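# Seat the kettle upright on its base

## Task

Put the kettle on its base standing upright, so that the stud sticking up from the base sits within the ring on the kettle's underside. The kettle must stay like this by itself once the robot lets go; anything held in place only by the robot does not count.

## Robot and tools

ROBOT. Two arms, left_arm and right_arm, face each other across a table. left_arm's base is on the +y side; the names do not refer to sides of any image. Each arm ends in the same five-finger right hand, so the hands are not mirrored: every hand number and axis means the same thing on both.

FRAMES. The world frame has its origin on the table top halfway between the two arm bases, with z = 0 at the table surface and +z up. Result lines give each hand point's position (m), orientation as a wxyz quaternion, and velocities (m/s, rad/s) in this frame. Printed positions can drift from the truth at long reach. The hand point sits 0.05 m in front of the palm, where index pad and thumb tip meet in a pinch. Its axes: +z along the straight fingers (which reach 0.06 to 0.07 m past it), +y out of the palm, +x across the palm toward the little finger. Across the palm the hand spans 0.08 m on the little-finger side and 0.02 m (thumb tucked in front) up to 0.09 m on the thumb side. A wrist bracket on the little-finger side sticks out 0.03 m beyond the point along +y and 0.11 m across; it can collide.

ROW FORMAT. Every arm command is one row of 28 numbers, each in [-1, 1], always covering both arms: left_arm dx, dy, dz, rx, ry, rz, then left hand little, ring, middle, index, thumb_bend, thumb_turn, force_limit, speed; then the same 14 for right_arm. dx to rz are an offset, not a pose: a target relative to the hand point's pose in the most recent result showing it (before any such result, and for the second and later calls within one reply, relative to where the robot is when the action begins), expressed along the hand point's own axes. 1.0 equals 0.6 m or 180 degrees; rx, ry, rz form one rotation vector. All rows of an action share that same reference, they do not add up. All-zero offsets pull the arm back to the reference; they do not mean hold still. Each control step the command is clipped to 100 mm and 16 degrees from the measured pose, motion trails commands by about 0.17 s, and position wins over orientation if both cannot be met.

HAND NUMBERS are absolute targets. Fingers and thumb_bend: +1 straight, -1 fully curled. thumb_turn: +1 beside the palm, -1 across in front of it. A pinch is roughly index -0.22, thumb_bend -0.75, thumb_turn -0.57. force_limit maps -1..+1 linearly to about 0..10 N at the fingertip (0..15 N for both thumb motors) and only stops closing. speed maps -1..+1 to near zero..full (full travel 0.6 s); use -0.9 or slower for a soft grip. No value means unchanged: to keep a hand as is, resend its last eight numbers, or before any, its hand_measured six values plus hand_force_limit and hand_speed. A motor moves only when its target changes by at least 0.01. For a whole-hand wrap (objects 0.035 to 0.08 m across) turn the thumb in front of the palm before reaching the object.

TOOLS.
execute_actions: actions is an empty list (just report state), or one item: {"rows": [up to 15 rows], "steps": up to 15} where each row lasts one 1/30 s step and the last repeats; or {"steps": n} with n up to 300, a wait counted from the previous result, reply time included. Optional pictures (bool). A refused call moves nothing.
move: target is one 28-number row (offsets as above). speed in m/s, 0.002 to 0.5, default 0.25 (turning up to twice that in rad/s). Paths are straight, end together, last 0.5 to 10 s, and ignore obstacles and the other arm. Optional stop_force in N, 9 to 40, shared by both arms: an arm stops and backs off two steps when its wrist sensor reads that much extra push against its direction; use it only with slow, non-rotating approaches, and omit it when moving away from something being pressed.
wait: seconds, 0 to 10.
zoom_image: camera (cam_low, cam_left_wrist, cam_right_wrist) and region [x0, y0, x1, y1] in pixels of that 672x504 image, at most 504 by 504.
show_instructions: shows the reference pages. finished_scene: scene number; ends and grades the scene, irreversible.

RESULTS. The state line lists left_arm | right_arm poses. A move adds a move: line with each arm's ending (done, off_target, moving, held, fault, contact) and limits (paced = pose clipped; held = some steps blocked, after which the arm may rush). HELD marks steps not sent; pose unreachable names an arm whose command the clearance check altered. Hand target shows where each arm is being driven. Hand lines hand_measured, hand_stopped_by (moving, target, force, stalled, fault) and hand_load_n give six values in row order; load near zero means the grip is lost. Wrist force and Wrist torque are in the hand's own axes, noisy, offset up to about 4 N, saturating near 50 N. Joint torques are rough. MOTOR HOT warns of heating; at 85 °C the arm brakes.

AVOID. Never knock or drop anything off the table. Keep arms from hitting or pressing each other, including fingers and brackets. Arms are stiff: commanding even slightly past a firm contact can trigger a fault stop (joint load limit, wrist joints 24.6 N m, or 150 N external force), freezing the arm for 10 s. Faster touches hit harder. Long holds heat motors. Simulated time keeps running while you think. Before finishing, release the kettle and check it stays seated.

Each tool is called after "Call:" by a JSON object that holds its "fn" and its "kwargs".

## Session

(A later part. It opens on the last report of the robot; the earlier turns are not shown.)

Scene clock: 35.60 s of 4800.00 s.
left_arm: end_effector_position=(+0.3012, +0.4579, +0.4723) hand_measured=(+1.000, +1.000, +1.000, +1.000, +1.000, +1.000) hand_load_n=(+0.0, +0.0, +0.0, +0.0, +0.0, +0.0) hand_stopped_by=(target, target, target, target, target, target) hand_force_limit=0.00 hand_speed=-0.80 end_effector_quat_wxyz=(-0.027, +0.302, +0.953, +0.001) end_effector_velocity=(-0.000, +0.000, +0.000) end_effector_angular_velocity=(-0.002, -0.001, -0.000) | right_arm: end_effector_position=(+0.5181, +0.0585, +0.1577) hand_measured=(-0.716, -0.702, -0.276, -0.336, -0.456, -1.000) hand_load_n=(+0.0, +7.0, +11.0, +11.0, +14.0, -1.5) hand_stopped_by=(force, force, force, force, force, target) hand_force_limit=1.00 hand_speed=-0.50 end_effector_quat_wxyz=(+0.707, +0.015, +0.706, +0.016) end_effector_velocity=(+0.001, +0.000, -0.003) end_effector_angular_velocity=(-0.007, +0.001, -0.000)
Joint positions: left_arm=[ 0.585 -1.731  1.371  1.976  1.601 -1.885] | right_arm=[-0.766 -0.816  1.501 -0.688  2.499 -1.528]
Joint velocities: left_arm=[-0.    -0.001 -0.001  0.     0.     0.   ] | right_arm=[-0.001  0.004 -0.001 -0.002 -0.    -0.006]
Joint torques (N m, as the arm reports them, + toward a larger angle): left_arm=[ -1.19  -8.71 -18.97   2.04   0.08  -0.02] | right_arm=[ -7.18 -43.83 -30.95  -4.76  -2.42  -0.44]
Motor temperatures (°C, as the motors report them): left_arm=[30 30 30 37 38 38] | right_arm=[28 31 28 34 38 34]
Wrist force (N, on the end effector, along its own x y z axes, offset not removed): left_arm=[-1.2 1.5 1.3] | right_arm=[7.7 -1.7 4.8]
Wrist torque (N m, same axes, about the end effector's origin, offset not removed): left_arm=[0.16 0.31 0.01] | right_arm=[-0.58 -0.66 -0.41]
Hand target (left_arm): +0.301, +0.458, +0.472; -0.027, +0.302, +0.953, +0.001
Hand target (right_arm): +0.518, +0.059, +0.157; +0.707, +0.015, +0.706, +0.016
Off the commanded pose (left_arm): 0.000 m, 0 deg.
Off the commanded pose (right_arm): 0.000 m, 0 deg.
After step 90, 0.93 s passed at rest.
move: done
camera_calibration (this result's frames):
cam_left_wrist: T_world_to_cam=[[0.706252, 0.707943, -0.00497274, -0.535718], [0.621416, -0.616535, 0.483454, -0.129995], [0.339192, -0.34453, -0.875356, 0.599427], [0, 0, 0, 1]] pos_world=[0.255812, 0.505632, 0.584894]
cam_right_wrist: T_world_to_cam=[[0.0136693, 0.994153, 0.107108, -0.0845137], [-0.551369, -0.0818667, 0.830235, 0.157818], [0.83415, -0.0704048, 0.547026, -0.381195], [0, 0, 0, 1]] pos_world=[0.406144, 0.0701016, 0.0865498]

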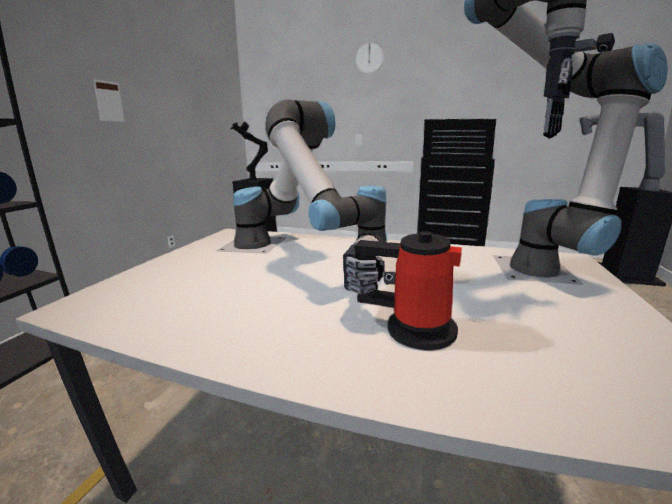

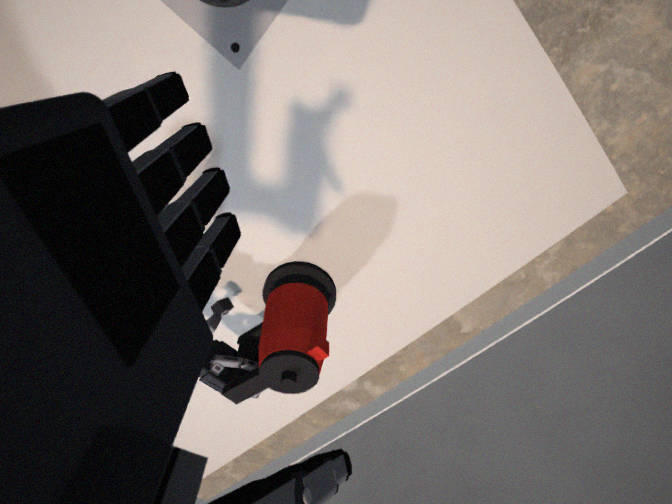

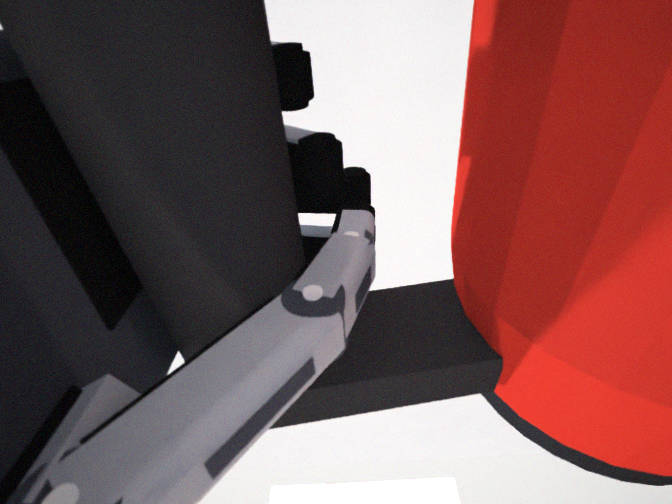

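Call:
{"fn": "move", "kwargs": {"target": [0,0,0,0,0,0,1,1,1,1,1,1,0,-0.8,0.04,-0.002,0.001,0,0,0,-1,-1,-1,-1,-1,-1,1,-0.5], "speed": 0.006, "stop_force": 9}}

Call:
{"fn": "zoom_image", "kwargs": {"camera": "cam_low", "region": [330,210,530,360]}}

Call:
{"fn": "zoom_image", "kwargs": {"camera": "cam_left_wrist", "region": [210,240,410,420]}}

Scene clock: 40.53 s of 4800.00 s.
left_arm: end_effector_position=(+0.3012, +0.4579, +0.4723) hand_measured=(+1.000, +1.000, +1.000, +1.000, +1.000, +1.000) hand_load_n=(+0.0, +0.0, +0.0, +0.0, +0.0, +0.0) hand_stopped_by=(target, target, target, target, target, target) hand_force_limit=0.00 hand_speed=-0.80 end_effector_quat_wxyz=(-0.027, +0.302, +0.953, +0.001) end_effector_velocity=(+0.000, -0.001, -0.000) end_effector_angular_velocity=(+0.000, +0.001, +0.000) | right_arm: end_effector_position=(+0.5186, +0.0585, +0.1410) hand_measured=(-0.716, -0.702, -0.276, -0.336, -0.456, -1.000) hand_load_n=(+0.5, +4.5, +10.5, +11.0, +14.0, -1.5) hand_stopped_by=(force, force, force, force, force, target) hand_force_limit=1.00 hand_speed=-0.50 end_effector_quat_wxyz=(+0.707, +0.015, +0.706, +0.016) end_effector_velocity=(-0.000, -0.000, +0.001) end_effector_angular_velocity=(-0.003, +0.002, +0.000)
Joint positions: left_arm=[ 0.585 -1.731  1.371  1.976  1.601 -1.885] | right_arm=[-0.767 -0.79   1.506 -0.719  2.498 -1.528]
Joint velocities: left_arm=[ 0.     0.002 -0.001 -0.     0.001 -0.   ] | right_arm=[ 0.    -0.003 -0.     0.006 -0.    -0.   ]
Joint torques (N m, as the arm reports them, + toward a larger angle): left_arm=[ -1.13  -8.31 -18.88   2.04   0.02   0.02] | right_arm=[ -6.17 -52.84 -10.59   1.27  -1.7    0.68]
Motor temperatures (°C, as the motors report them): left_arm=[30 30 30 37 38 38] | right_arm=[28 31 28 34 38 34]
Wrist force (N, on the end effector, along its own x y z axes, offset not removed): left_arm=[0.9 -0.4 1.0] | right_arm=[3.9 -0.1 4.1]
Wrist torque (N m, same axes, about the end effector's origin, offset not removed): left_arm=[-0.21 -0.10 0.08] | right_arm=[-0.62 -0.76 -0.16]
Hand target (left_arm): +0.301, +0.458, +0.472; -0.027, +0.302, +0.953, +0.001
Hand target (right_arm): +0.519, +0.058, +0.141; +0.707, +0.015, +0.706, +0.016
Off the commanded pose (left_arm): 0.000 m, 0 deg.
Off the commanded pose (right_arm): 0.007 m, 0 deg.
move: contact (right_arm)
camera_calibration (this result's frames):
cam_left_wrist: T_world_to_cam=[[0.706252, 0.707943, -0.00497297, -0.535718], [0.621416, -0.616535, 0.483454, -0.129995], [0.339192, -0.34453, -0.875356, 0.599427], [0, 0, 0, 1]] pos_world=[0.255812, 0.505632, 0.584894]
cam_right_wrist: T_world_to_cam=[[0.0136261, 0.99416, 0.107049, -0.0826669], [-0.551397, -0.0818385, 0.830219, 0.171974], [0.834132, -0.070339, 0.547062, -0.372439], [0, 0, 0, 1]] pos_world=[0.406615, 0.0700613, 0.0698202]

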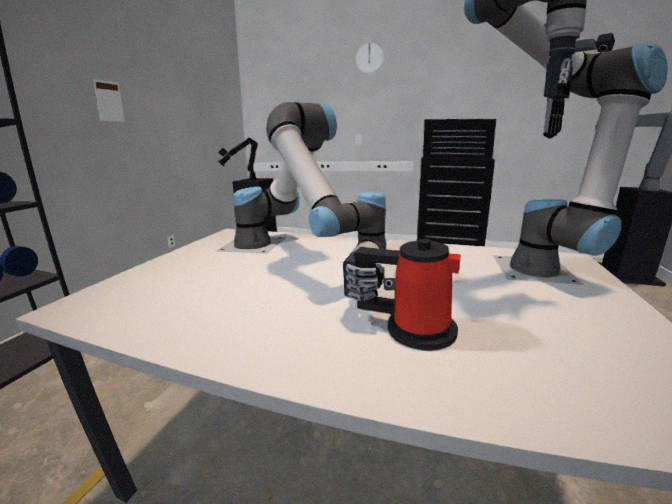

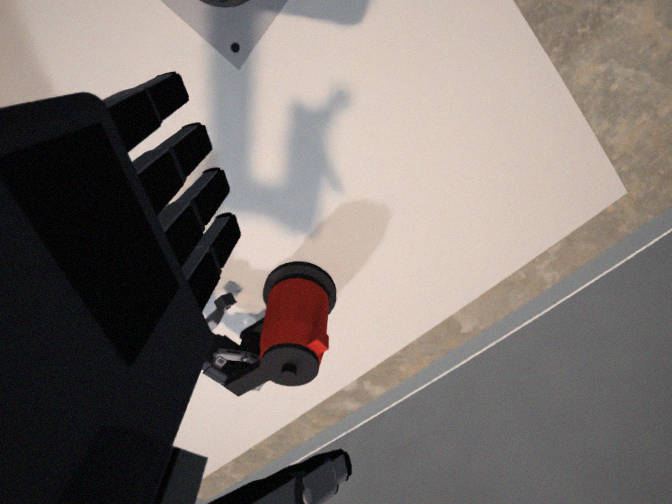

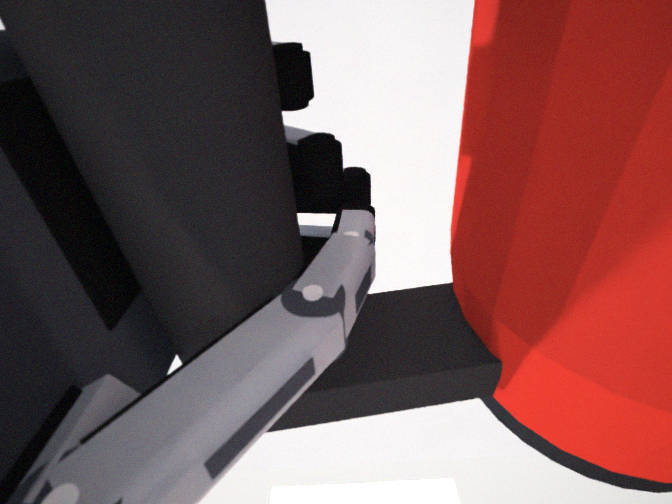

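Region (330, 210, 530, 360) of cam_low's 672x504 image, scaled by 2.520, with more detail than that image has; it fills the top 378 rows of this view, and the rest is white.

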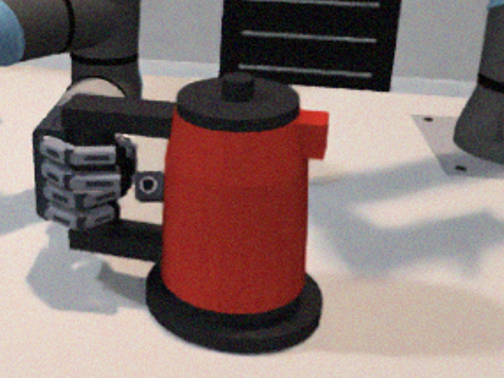

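Region (210, 240, 410, 420) of cam_left_wrist's 672x504 image, scaled by 2.520, with more detail than that image has; it fills the top 454 rows of this view, and the rest is white.

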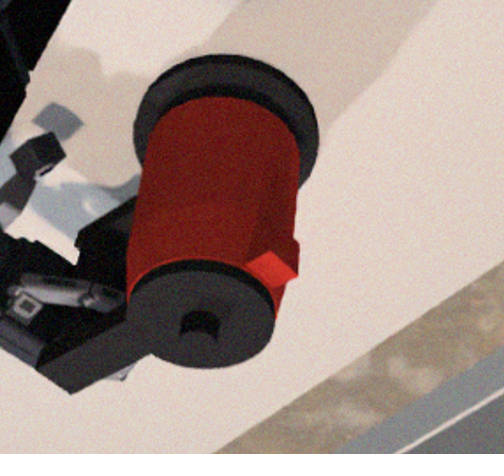

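Call:
{"fn": "move", "kwargs": {"target": [0,0,0,0,0,0,1,1,1,1,1,1,0,-0.8,0,0,0,0,0,0,1,1,1,1,0.4,-1,1,-0.6], "speed": 0.01}}

Call:
{"fn": "move", "kwargs": {"target": [0,0,0,0,0,0,1,1,1,1,1,1,0,-0.8,0,-0.01,-0.06,0,0,0,1,1,1,1,0.4,-1,1,-0.6], "speed": 0.05}}

Call:
{"fn": "move", "kwargs": {"target": [0,0,0,0,0,0,1,1,1,1,1,1,0,-0.8,-0.01,-0.13,0,0,0,0,1,1,1,1,0.4,-1,1,-0.6], "speed": 0.1}}

Call:
{"fn": "zoom_image", "kwargs": {"camera": "cam_low", "region": [330,210,530,360]}}

Call:
{"fn": "zoom_image", "kwargs": {"camera": "cam_left_wrist", "region": [210,240,410,420]}}

Scene clock: 48.17 s of 4800.00 s.
left_arm: end_effector_position=(+0.3012, +0.4579, +0.4723) hand_measured=(+1.000, +1.000, +1.000, +1.000, +1.000, +1.000) hand_load_n=(+0.0, +0.0, +0.0, +0.0, +0.0, +0.0) hand_stopped_by=(target, target, target, target, target, target) hand_force_limit=0.00 hand_speed=-0.80 end_effector_quat_wxyz=(-0.027, +0.302, +0.953, +0.001) end_effector_velocity=(-0.000, -0.000, +0.000) end_effector_angular_velocity=(-0.001, +0.001, +0.000) | right_arm: end_effector_position=(+0.5186, +0.0585, +0.1410) hand_measured=(+1.000, +1.000, +1.000, +1.000, +0.400, -1.000) hand_load_n=(+0.0, +0.0, +0.0, +0.0, +0.0, +0.0) hand_stopped_by=(target, target, target, target, target, target) hand_force_limit=1.00 hand_speed=-0.60 end_effector_quat_wxyz=(+0.707, +0.015, +0.706, +0.016) end_effector_velocity=(+0.000, -0.000, +0.000) end_effector_angular_velocity=(+0.001, -0.000, -0.001)
Joint positions: left_arm=[ 0.585 -1.731  1.371  1.976  1.601 -1.885] | right_arm=[-0.767 -0.79   1.506 -0.719  2.498 -1.528]
Joint velocities: left_arm=[-0.    -0.    -0.     0.001  0.001 -0.   ] | right_arm=[-0.001  0.    -0.001  0.     0.     0.   ]
Joint torques (N m, as the arm reports them, + toward a larger angle): left_arm=[ -1.26  -8.52 -18.74   1.92  -0.08  -0.17] | right_arm=[ -6.72 -38.9   -5.05   0.95  -1.69   1.29]
Motor temperatures (°C, as the motors report them): left_arm=[30 30 30 37 38 38] | right_arm=[28 31 28 34 38 34]
Wrist force (N, on the end effector, along its own x y z axes, offset not removed): left_arm=[0.1 0.3 1.3] | right_arm=[-2.7 -1.5 -1.7]
Wrist torque (N m, same axes, about the end effector's origin, offset not removed): left_arm=[-0.07 0.07 -0.03] | right_arm=[-0.17 0.39 -0.42]
Hand target (left_arm): +0.301, +0.458, +0.472; -0.027, +0.302, +0.953, +0.001
Hand target (right_arm): +0.519, +0.058, +0.141; +0.707, +0.015, +0.706, +0.016
Off the commanded pose (left_arm): 0.000 m, 0 deg.
Off the commanded pose (right_arm): 0.000 m, 0 deg.
After step 90, 1.77 s passed at rest.
move: done
camera_calibration (this result's frames):
cam_left_wrist: T_world_to_cam=[[0.706252, 0.707943, -0.00497281, -0.535718], [0.621416, -0.616535, 0.483454, -0.129995], [0.339192, -0.34453, -0.875356, 0.599427], [0, 0, 0, 1]] pos_world=[0.255812, 0.505632, 0.584894]
cam_right_wrist: T_world_to_cam=[[0.0136189, 0.994158, 0.107068, -0.0826689], [-0.551409, -0.0818575, 0.830209, 0.171979], [0.834124, -0.0703448, 0.547073, -0.372439], [0, 0, 0, 1]] pos_world=[0.406617, 0.0700646, 0.0698234]

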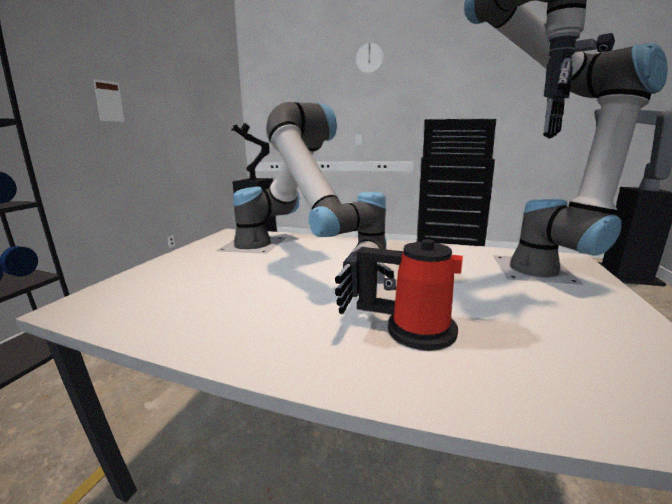

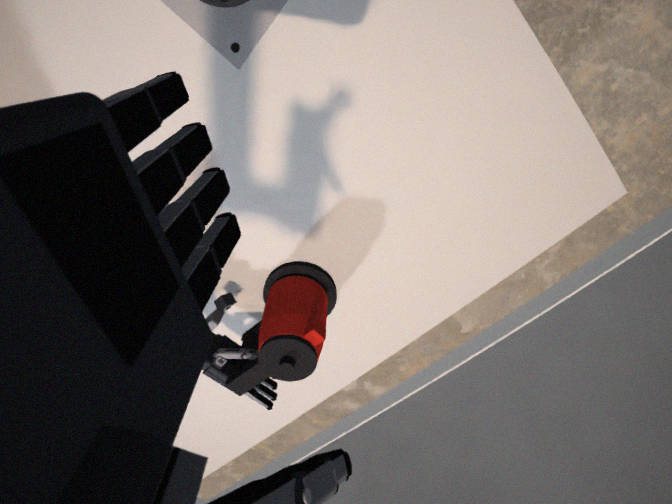

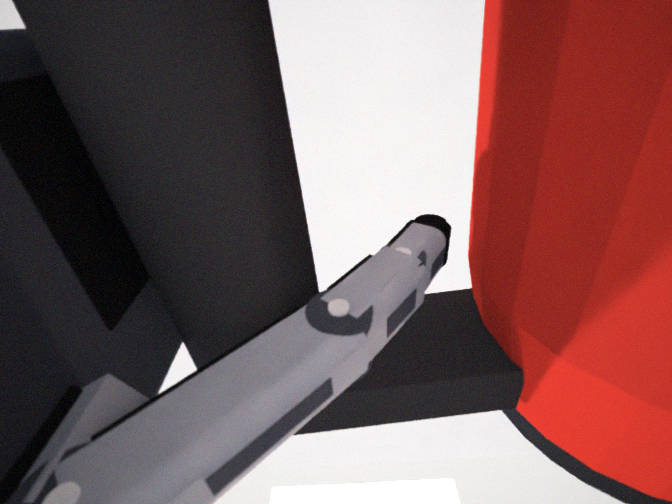

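Scene clock: 49.30 s of 4800.00 s.
left_arm: end_effector_position=(+0.3012, +0.4579, +0.4723) hand_measured=(+1.000, +1.000, +1.000, +1.000, +1.000, +1.000) hand_load_n=(+0.0, +0.0, +0.0, +0.0, +0.0, +0.0) hand_stopped_by=(target, target, target, target, target, target) hand_force_limit=0.00 hand_speed=-0.80 end_effector_quat_wxyz=(-0.027, +0.302, +0.953, +0.001) end_effector_velocity=(+0.001, -0.000, -0.000) end_effector_angular_velocity=(+0.002, +0.000, -0.000) | right_arm: end_effector_position=(+0.4828, +0.0525, +0.1406) hand_measured=(+1.000, +1.000, +1.000, +1.000, +0.400, -1.000) hand_load_n=(+0.0, +0.0, +0.0, +0.0, +0.0, +0.0) hand_stopped_by=(target, target, target, target, target, target) hand_force_limit=1.00 hand_speed=-0.60 end_effector_quat_wxyz=(+0.707, +0.015, +0.706, +0.016) end_effector_velocity=(-0.003, +0.000, +0.000) end_effector_angular_velocity=(+0.001, -0.001, +0.001)
Joint positions: left_arm=[ 0.585 -1.731  1.371  1.976  1.601 -1.885] | right_arm=[-0.723 -0.824  1.576 -0.755  2.542 -1.529]
Joint velocities: left_arm=[ 0.     0.002 -0.001  0.    -0.001  0.   ] | right_arm=[ 0.004 -0.002  0.004 -0.003  0.003  0.   ]
Joint torques (N m, as the arm reports them, + toward a larger angle): left_arm=[ -1.36  -8.49 -19.07   1.96   0.1   -0.05] | right_arm=[  4.31 -51.1   -4.51  -3.13   2.38  -1.34]
Motor temperatures (°C, as the motors report them): left_arm=[30 30 30 37 38 38] | right_arm=[28 31 28 34 38 34]
Wrist force (N, on the end effector, along its own x y z axes, offset not removed): left_arm=[0.7 -0.1 1.3] | right_arm=[2.6 1.6 3.7]
Wrist torque (N m, same axes, about the end effector's origin, offset not removed): left_arm=[-0.17 -0.01 -0.02] | right_arm=[-0.02 -0.39 0.20]
Hand target (left_arm): +0.301, +0.458, +0.472; -0.027, +0.302, +0.953, +0.001
Hand target (right_arm): +0.483, +0.052, +0.141; +0.707, +0.015, +0.706, +0.016
Off the commanded pose (left_arm): 0.000 m, 0 deg.
Off the commanded pose (right_arm): 0.000 m, 0 deg.
move: done
camera_calibration (this result's frames):
cam_left_wrist: T_world_to_cam=[[0.706252, 0.707943, -0.00497262, -0.535718], [0.621416, -0.616535, 0.483454, -0.129995], [0.339192, -0.34453, -0.875356, 0.599427], [0, 0, 0, 1]] pos_world=[0.255812, 0.505632, 0.584894]
cam_right_wrist: T_world_to_cam=[[0.013628, 0.994157, 0.107078, -0.0761949], [-0.551384, -0.0818626, 0.830226, 0.152056], [0.83414, -0.0703551, 0.547047, -0.34286], [0, 0, 0, 1]] pos_world=[0.370874, 0.0640755, 0.0694782]

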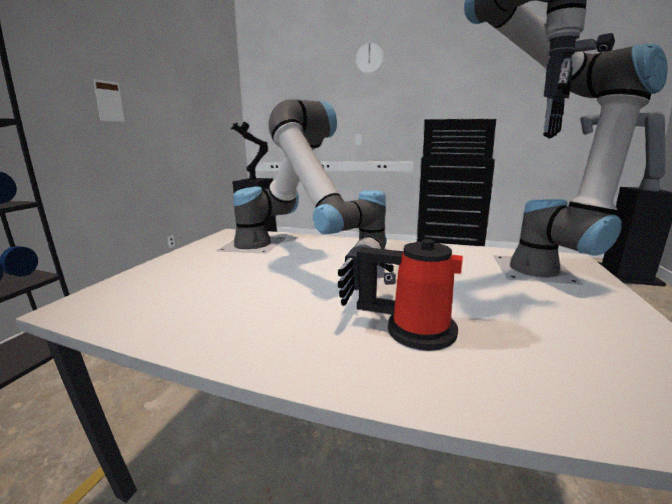

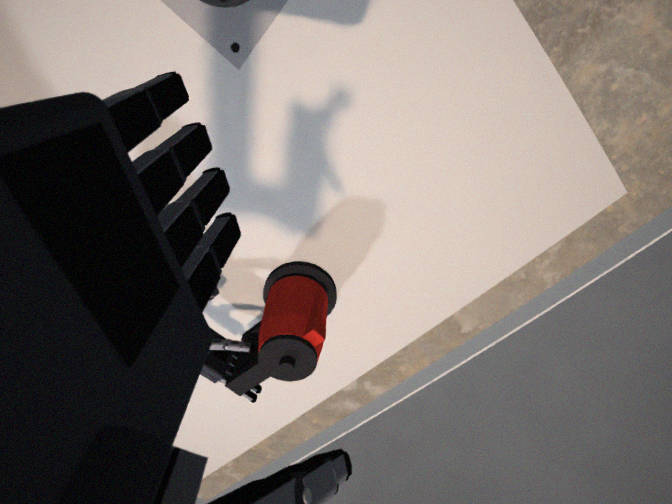

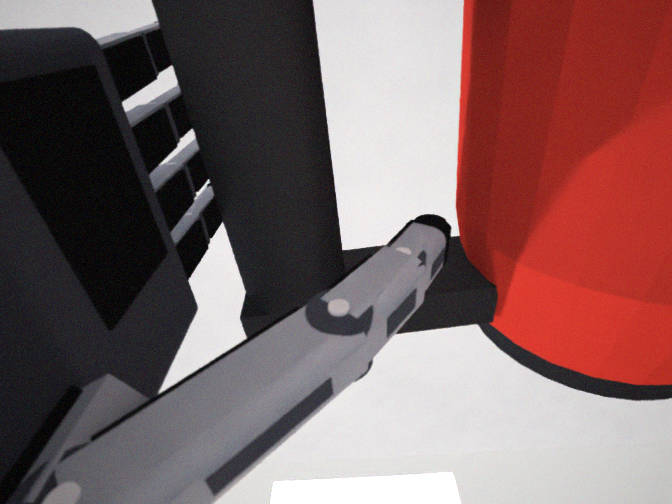

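Scene clock: 50.57 s of 4800.00 s.
left_arm: end_effector_position=(+0.3012, +0.4579, +0.4723) hand_measured=(+1.000, +1.000, +1.000, +1.000, +1.000, +1.000) hand_load_n=(+0.0, +0.0, +0.0, +0.0, +0.0, +0.0) hand_stopped_by=(target, target, target, target, target, target) hand_force_limit=0.00 hand_speed=-0.80 end_effector_quat_wxyz=(-0.027, +0.302, +0.953, +0.001) end_effector_velocity=(-0.000, +0.000, -0.000) end_effector_angular_velocity=(+0.000, +0.000, +0.000) | right_arm: end_effector_position=(+0.4829, -0.0254, +0.1430) hand_measured=(+1.000, +1.000, +1.000, +1.000, +0.400, -1.000) hand_load_n=(+0.0, +0.0, +0.0, +0.0, +0.0, +0.0) hand_stopped_by=(target, target, target, target, target, target) hand_force_limit=1.00 hand_speed=-0.60 end_effector_quat_wxyz=(+0.707, +0.015, +0.706, +0.016) end_effector_velocity=(+0.001, -0.003, +0.000) end_effector_angular_velocity=(-0.001, -0.001, -0.000)
Joint positions: left_arm=[ 0.585 -1.731  1.371  1.976  1.601 -1.885] | right_arm=[-0.81  -0.949  1.816 -0.87   2.455 -1.528]
Joint velocities: left_arm=[-0.    -0.     0.001  0.     0.    -0.   ] | right_arm=[-0.004 -0.004  0.007 -0.005 -0.004 -0.002]
Joint torques (N m, as the arm reports them, + toward a larger angle): left_arm=[ -0.86  -8.81 -18.94   2.05  -0.06  -0.09] | right_arm=[ -6.49 -45.33  -3.79  -3.04  -2.21  -1.18]
Motor temperatures (°C, as the motors report them): left_arm=[30 30 30 37 38 38] | right_arm=[28 31 28 34 38 34]
Wrist force (N, on the end effector, along its own x y z axes, offset not removed): left_arm=[1.3 -0.2 -0.6] | right_arm=[-0.2 -1.3 2.2]
Wrist torque (N m, same axes, about the end effector's origin, offset not removed): left_arm=[-0.02 -0.14 0.06] | right_arm=[-0.33 -0.12 -0.14]
Hand target (left_arm): +0.301, +0.458, +0.472; -0.027, +0.302, +0.953, +0.001
Hand target (right_arm): +0.483, -0.026, +0.143; +0.707, +0.015, +0.706, +0.016
Off the commanded pose (left_arm): 0.000 m, 0 deg.
Off the commanded pose (right_arm): 0.000 m, 0 deg.
move: done
camera_calibration (this result's frames):
cam_left_wrist: T_world_to_cam=[[0.706252, 0.707943, -0.0049729, -0.535718], [0.621416, -0.616535, 0.483454, -0.129995], [0.339192, -0.34453, -0.875356, 0.599427], [0, 0, 0, 1]] pos_world=[0.255812, 0.505632, 0.584894]
cam_right_wrist: T_world_to_cam=[[0.0137183, 0.994156, 0.107081, 0.00096764], [-0.551336, -0.0818196, 0.830261, 0.143763], [0.83417, -0.0704272, 0.546992, -0.349737], [0, 0, 0, 1]] pos_world=[0.370989, -0.0138304, 0.0718391]

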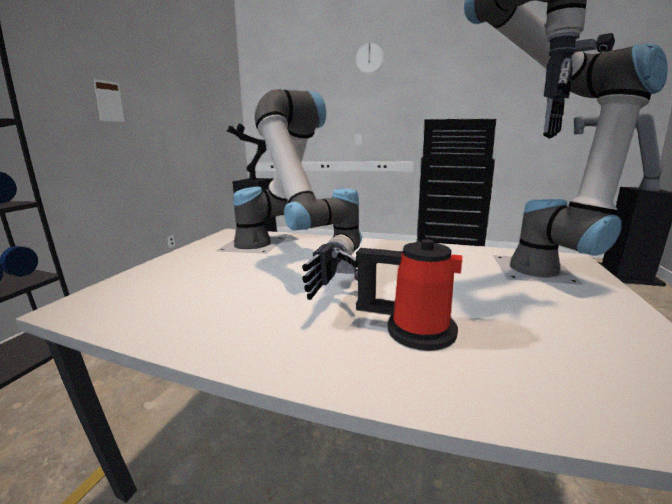

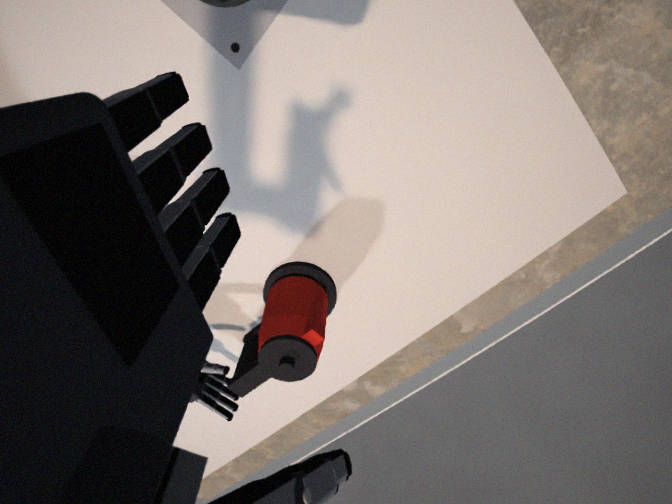

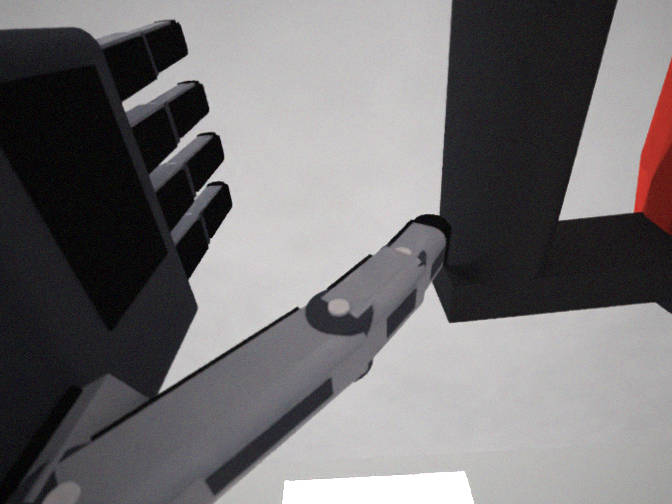

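Region (330, 210, 530, 360) of cam_low's 672x504 image, scaled by 2.520, with more detail than that image has; it fills the top 378 rows of this view, and the rest is white.

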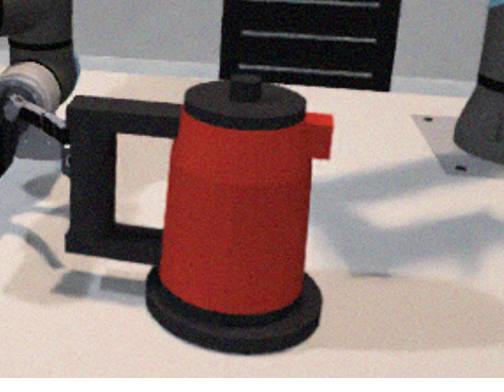

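Region (210, 240, 410, 420) of cam_left_wrist's 672x504 image, scaled by 2.520, with more detail than that image has; it fills the top 454 rows of this view, and the rest is white.

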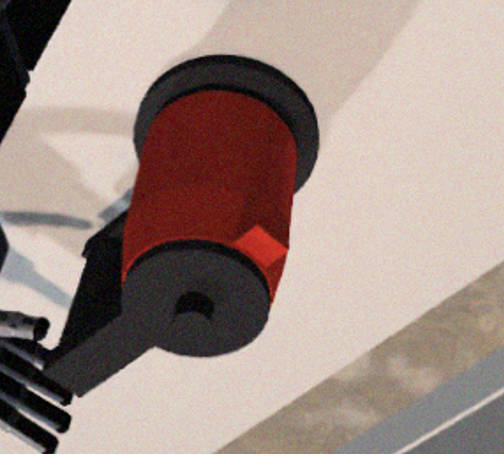

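Call:
{"fn": "finished_scene", "kwargs": {"scene": 2}}

The scene is finished: the task was done.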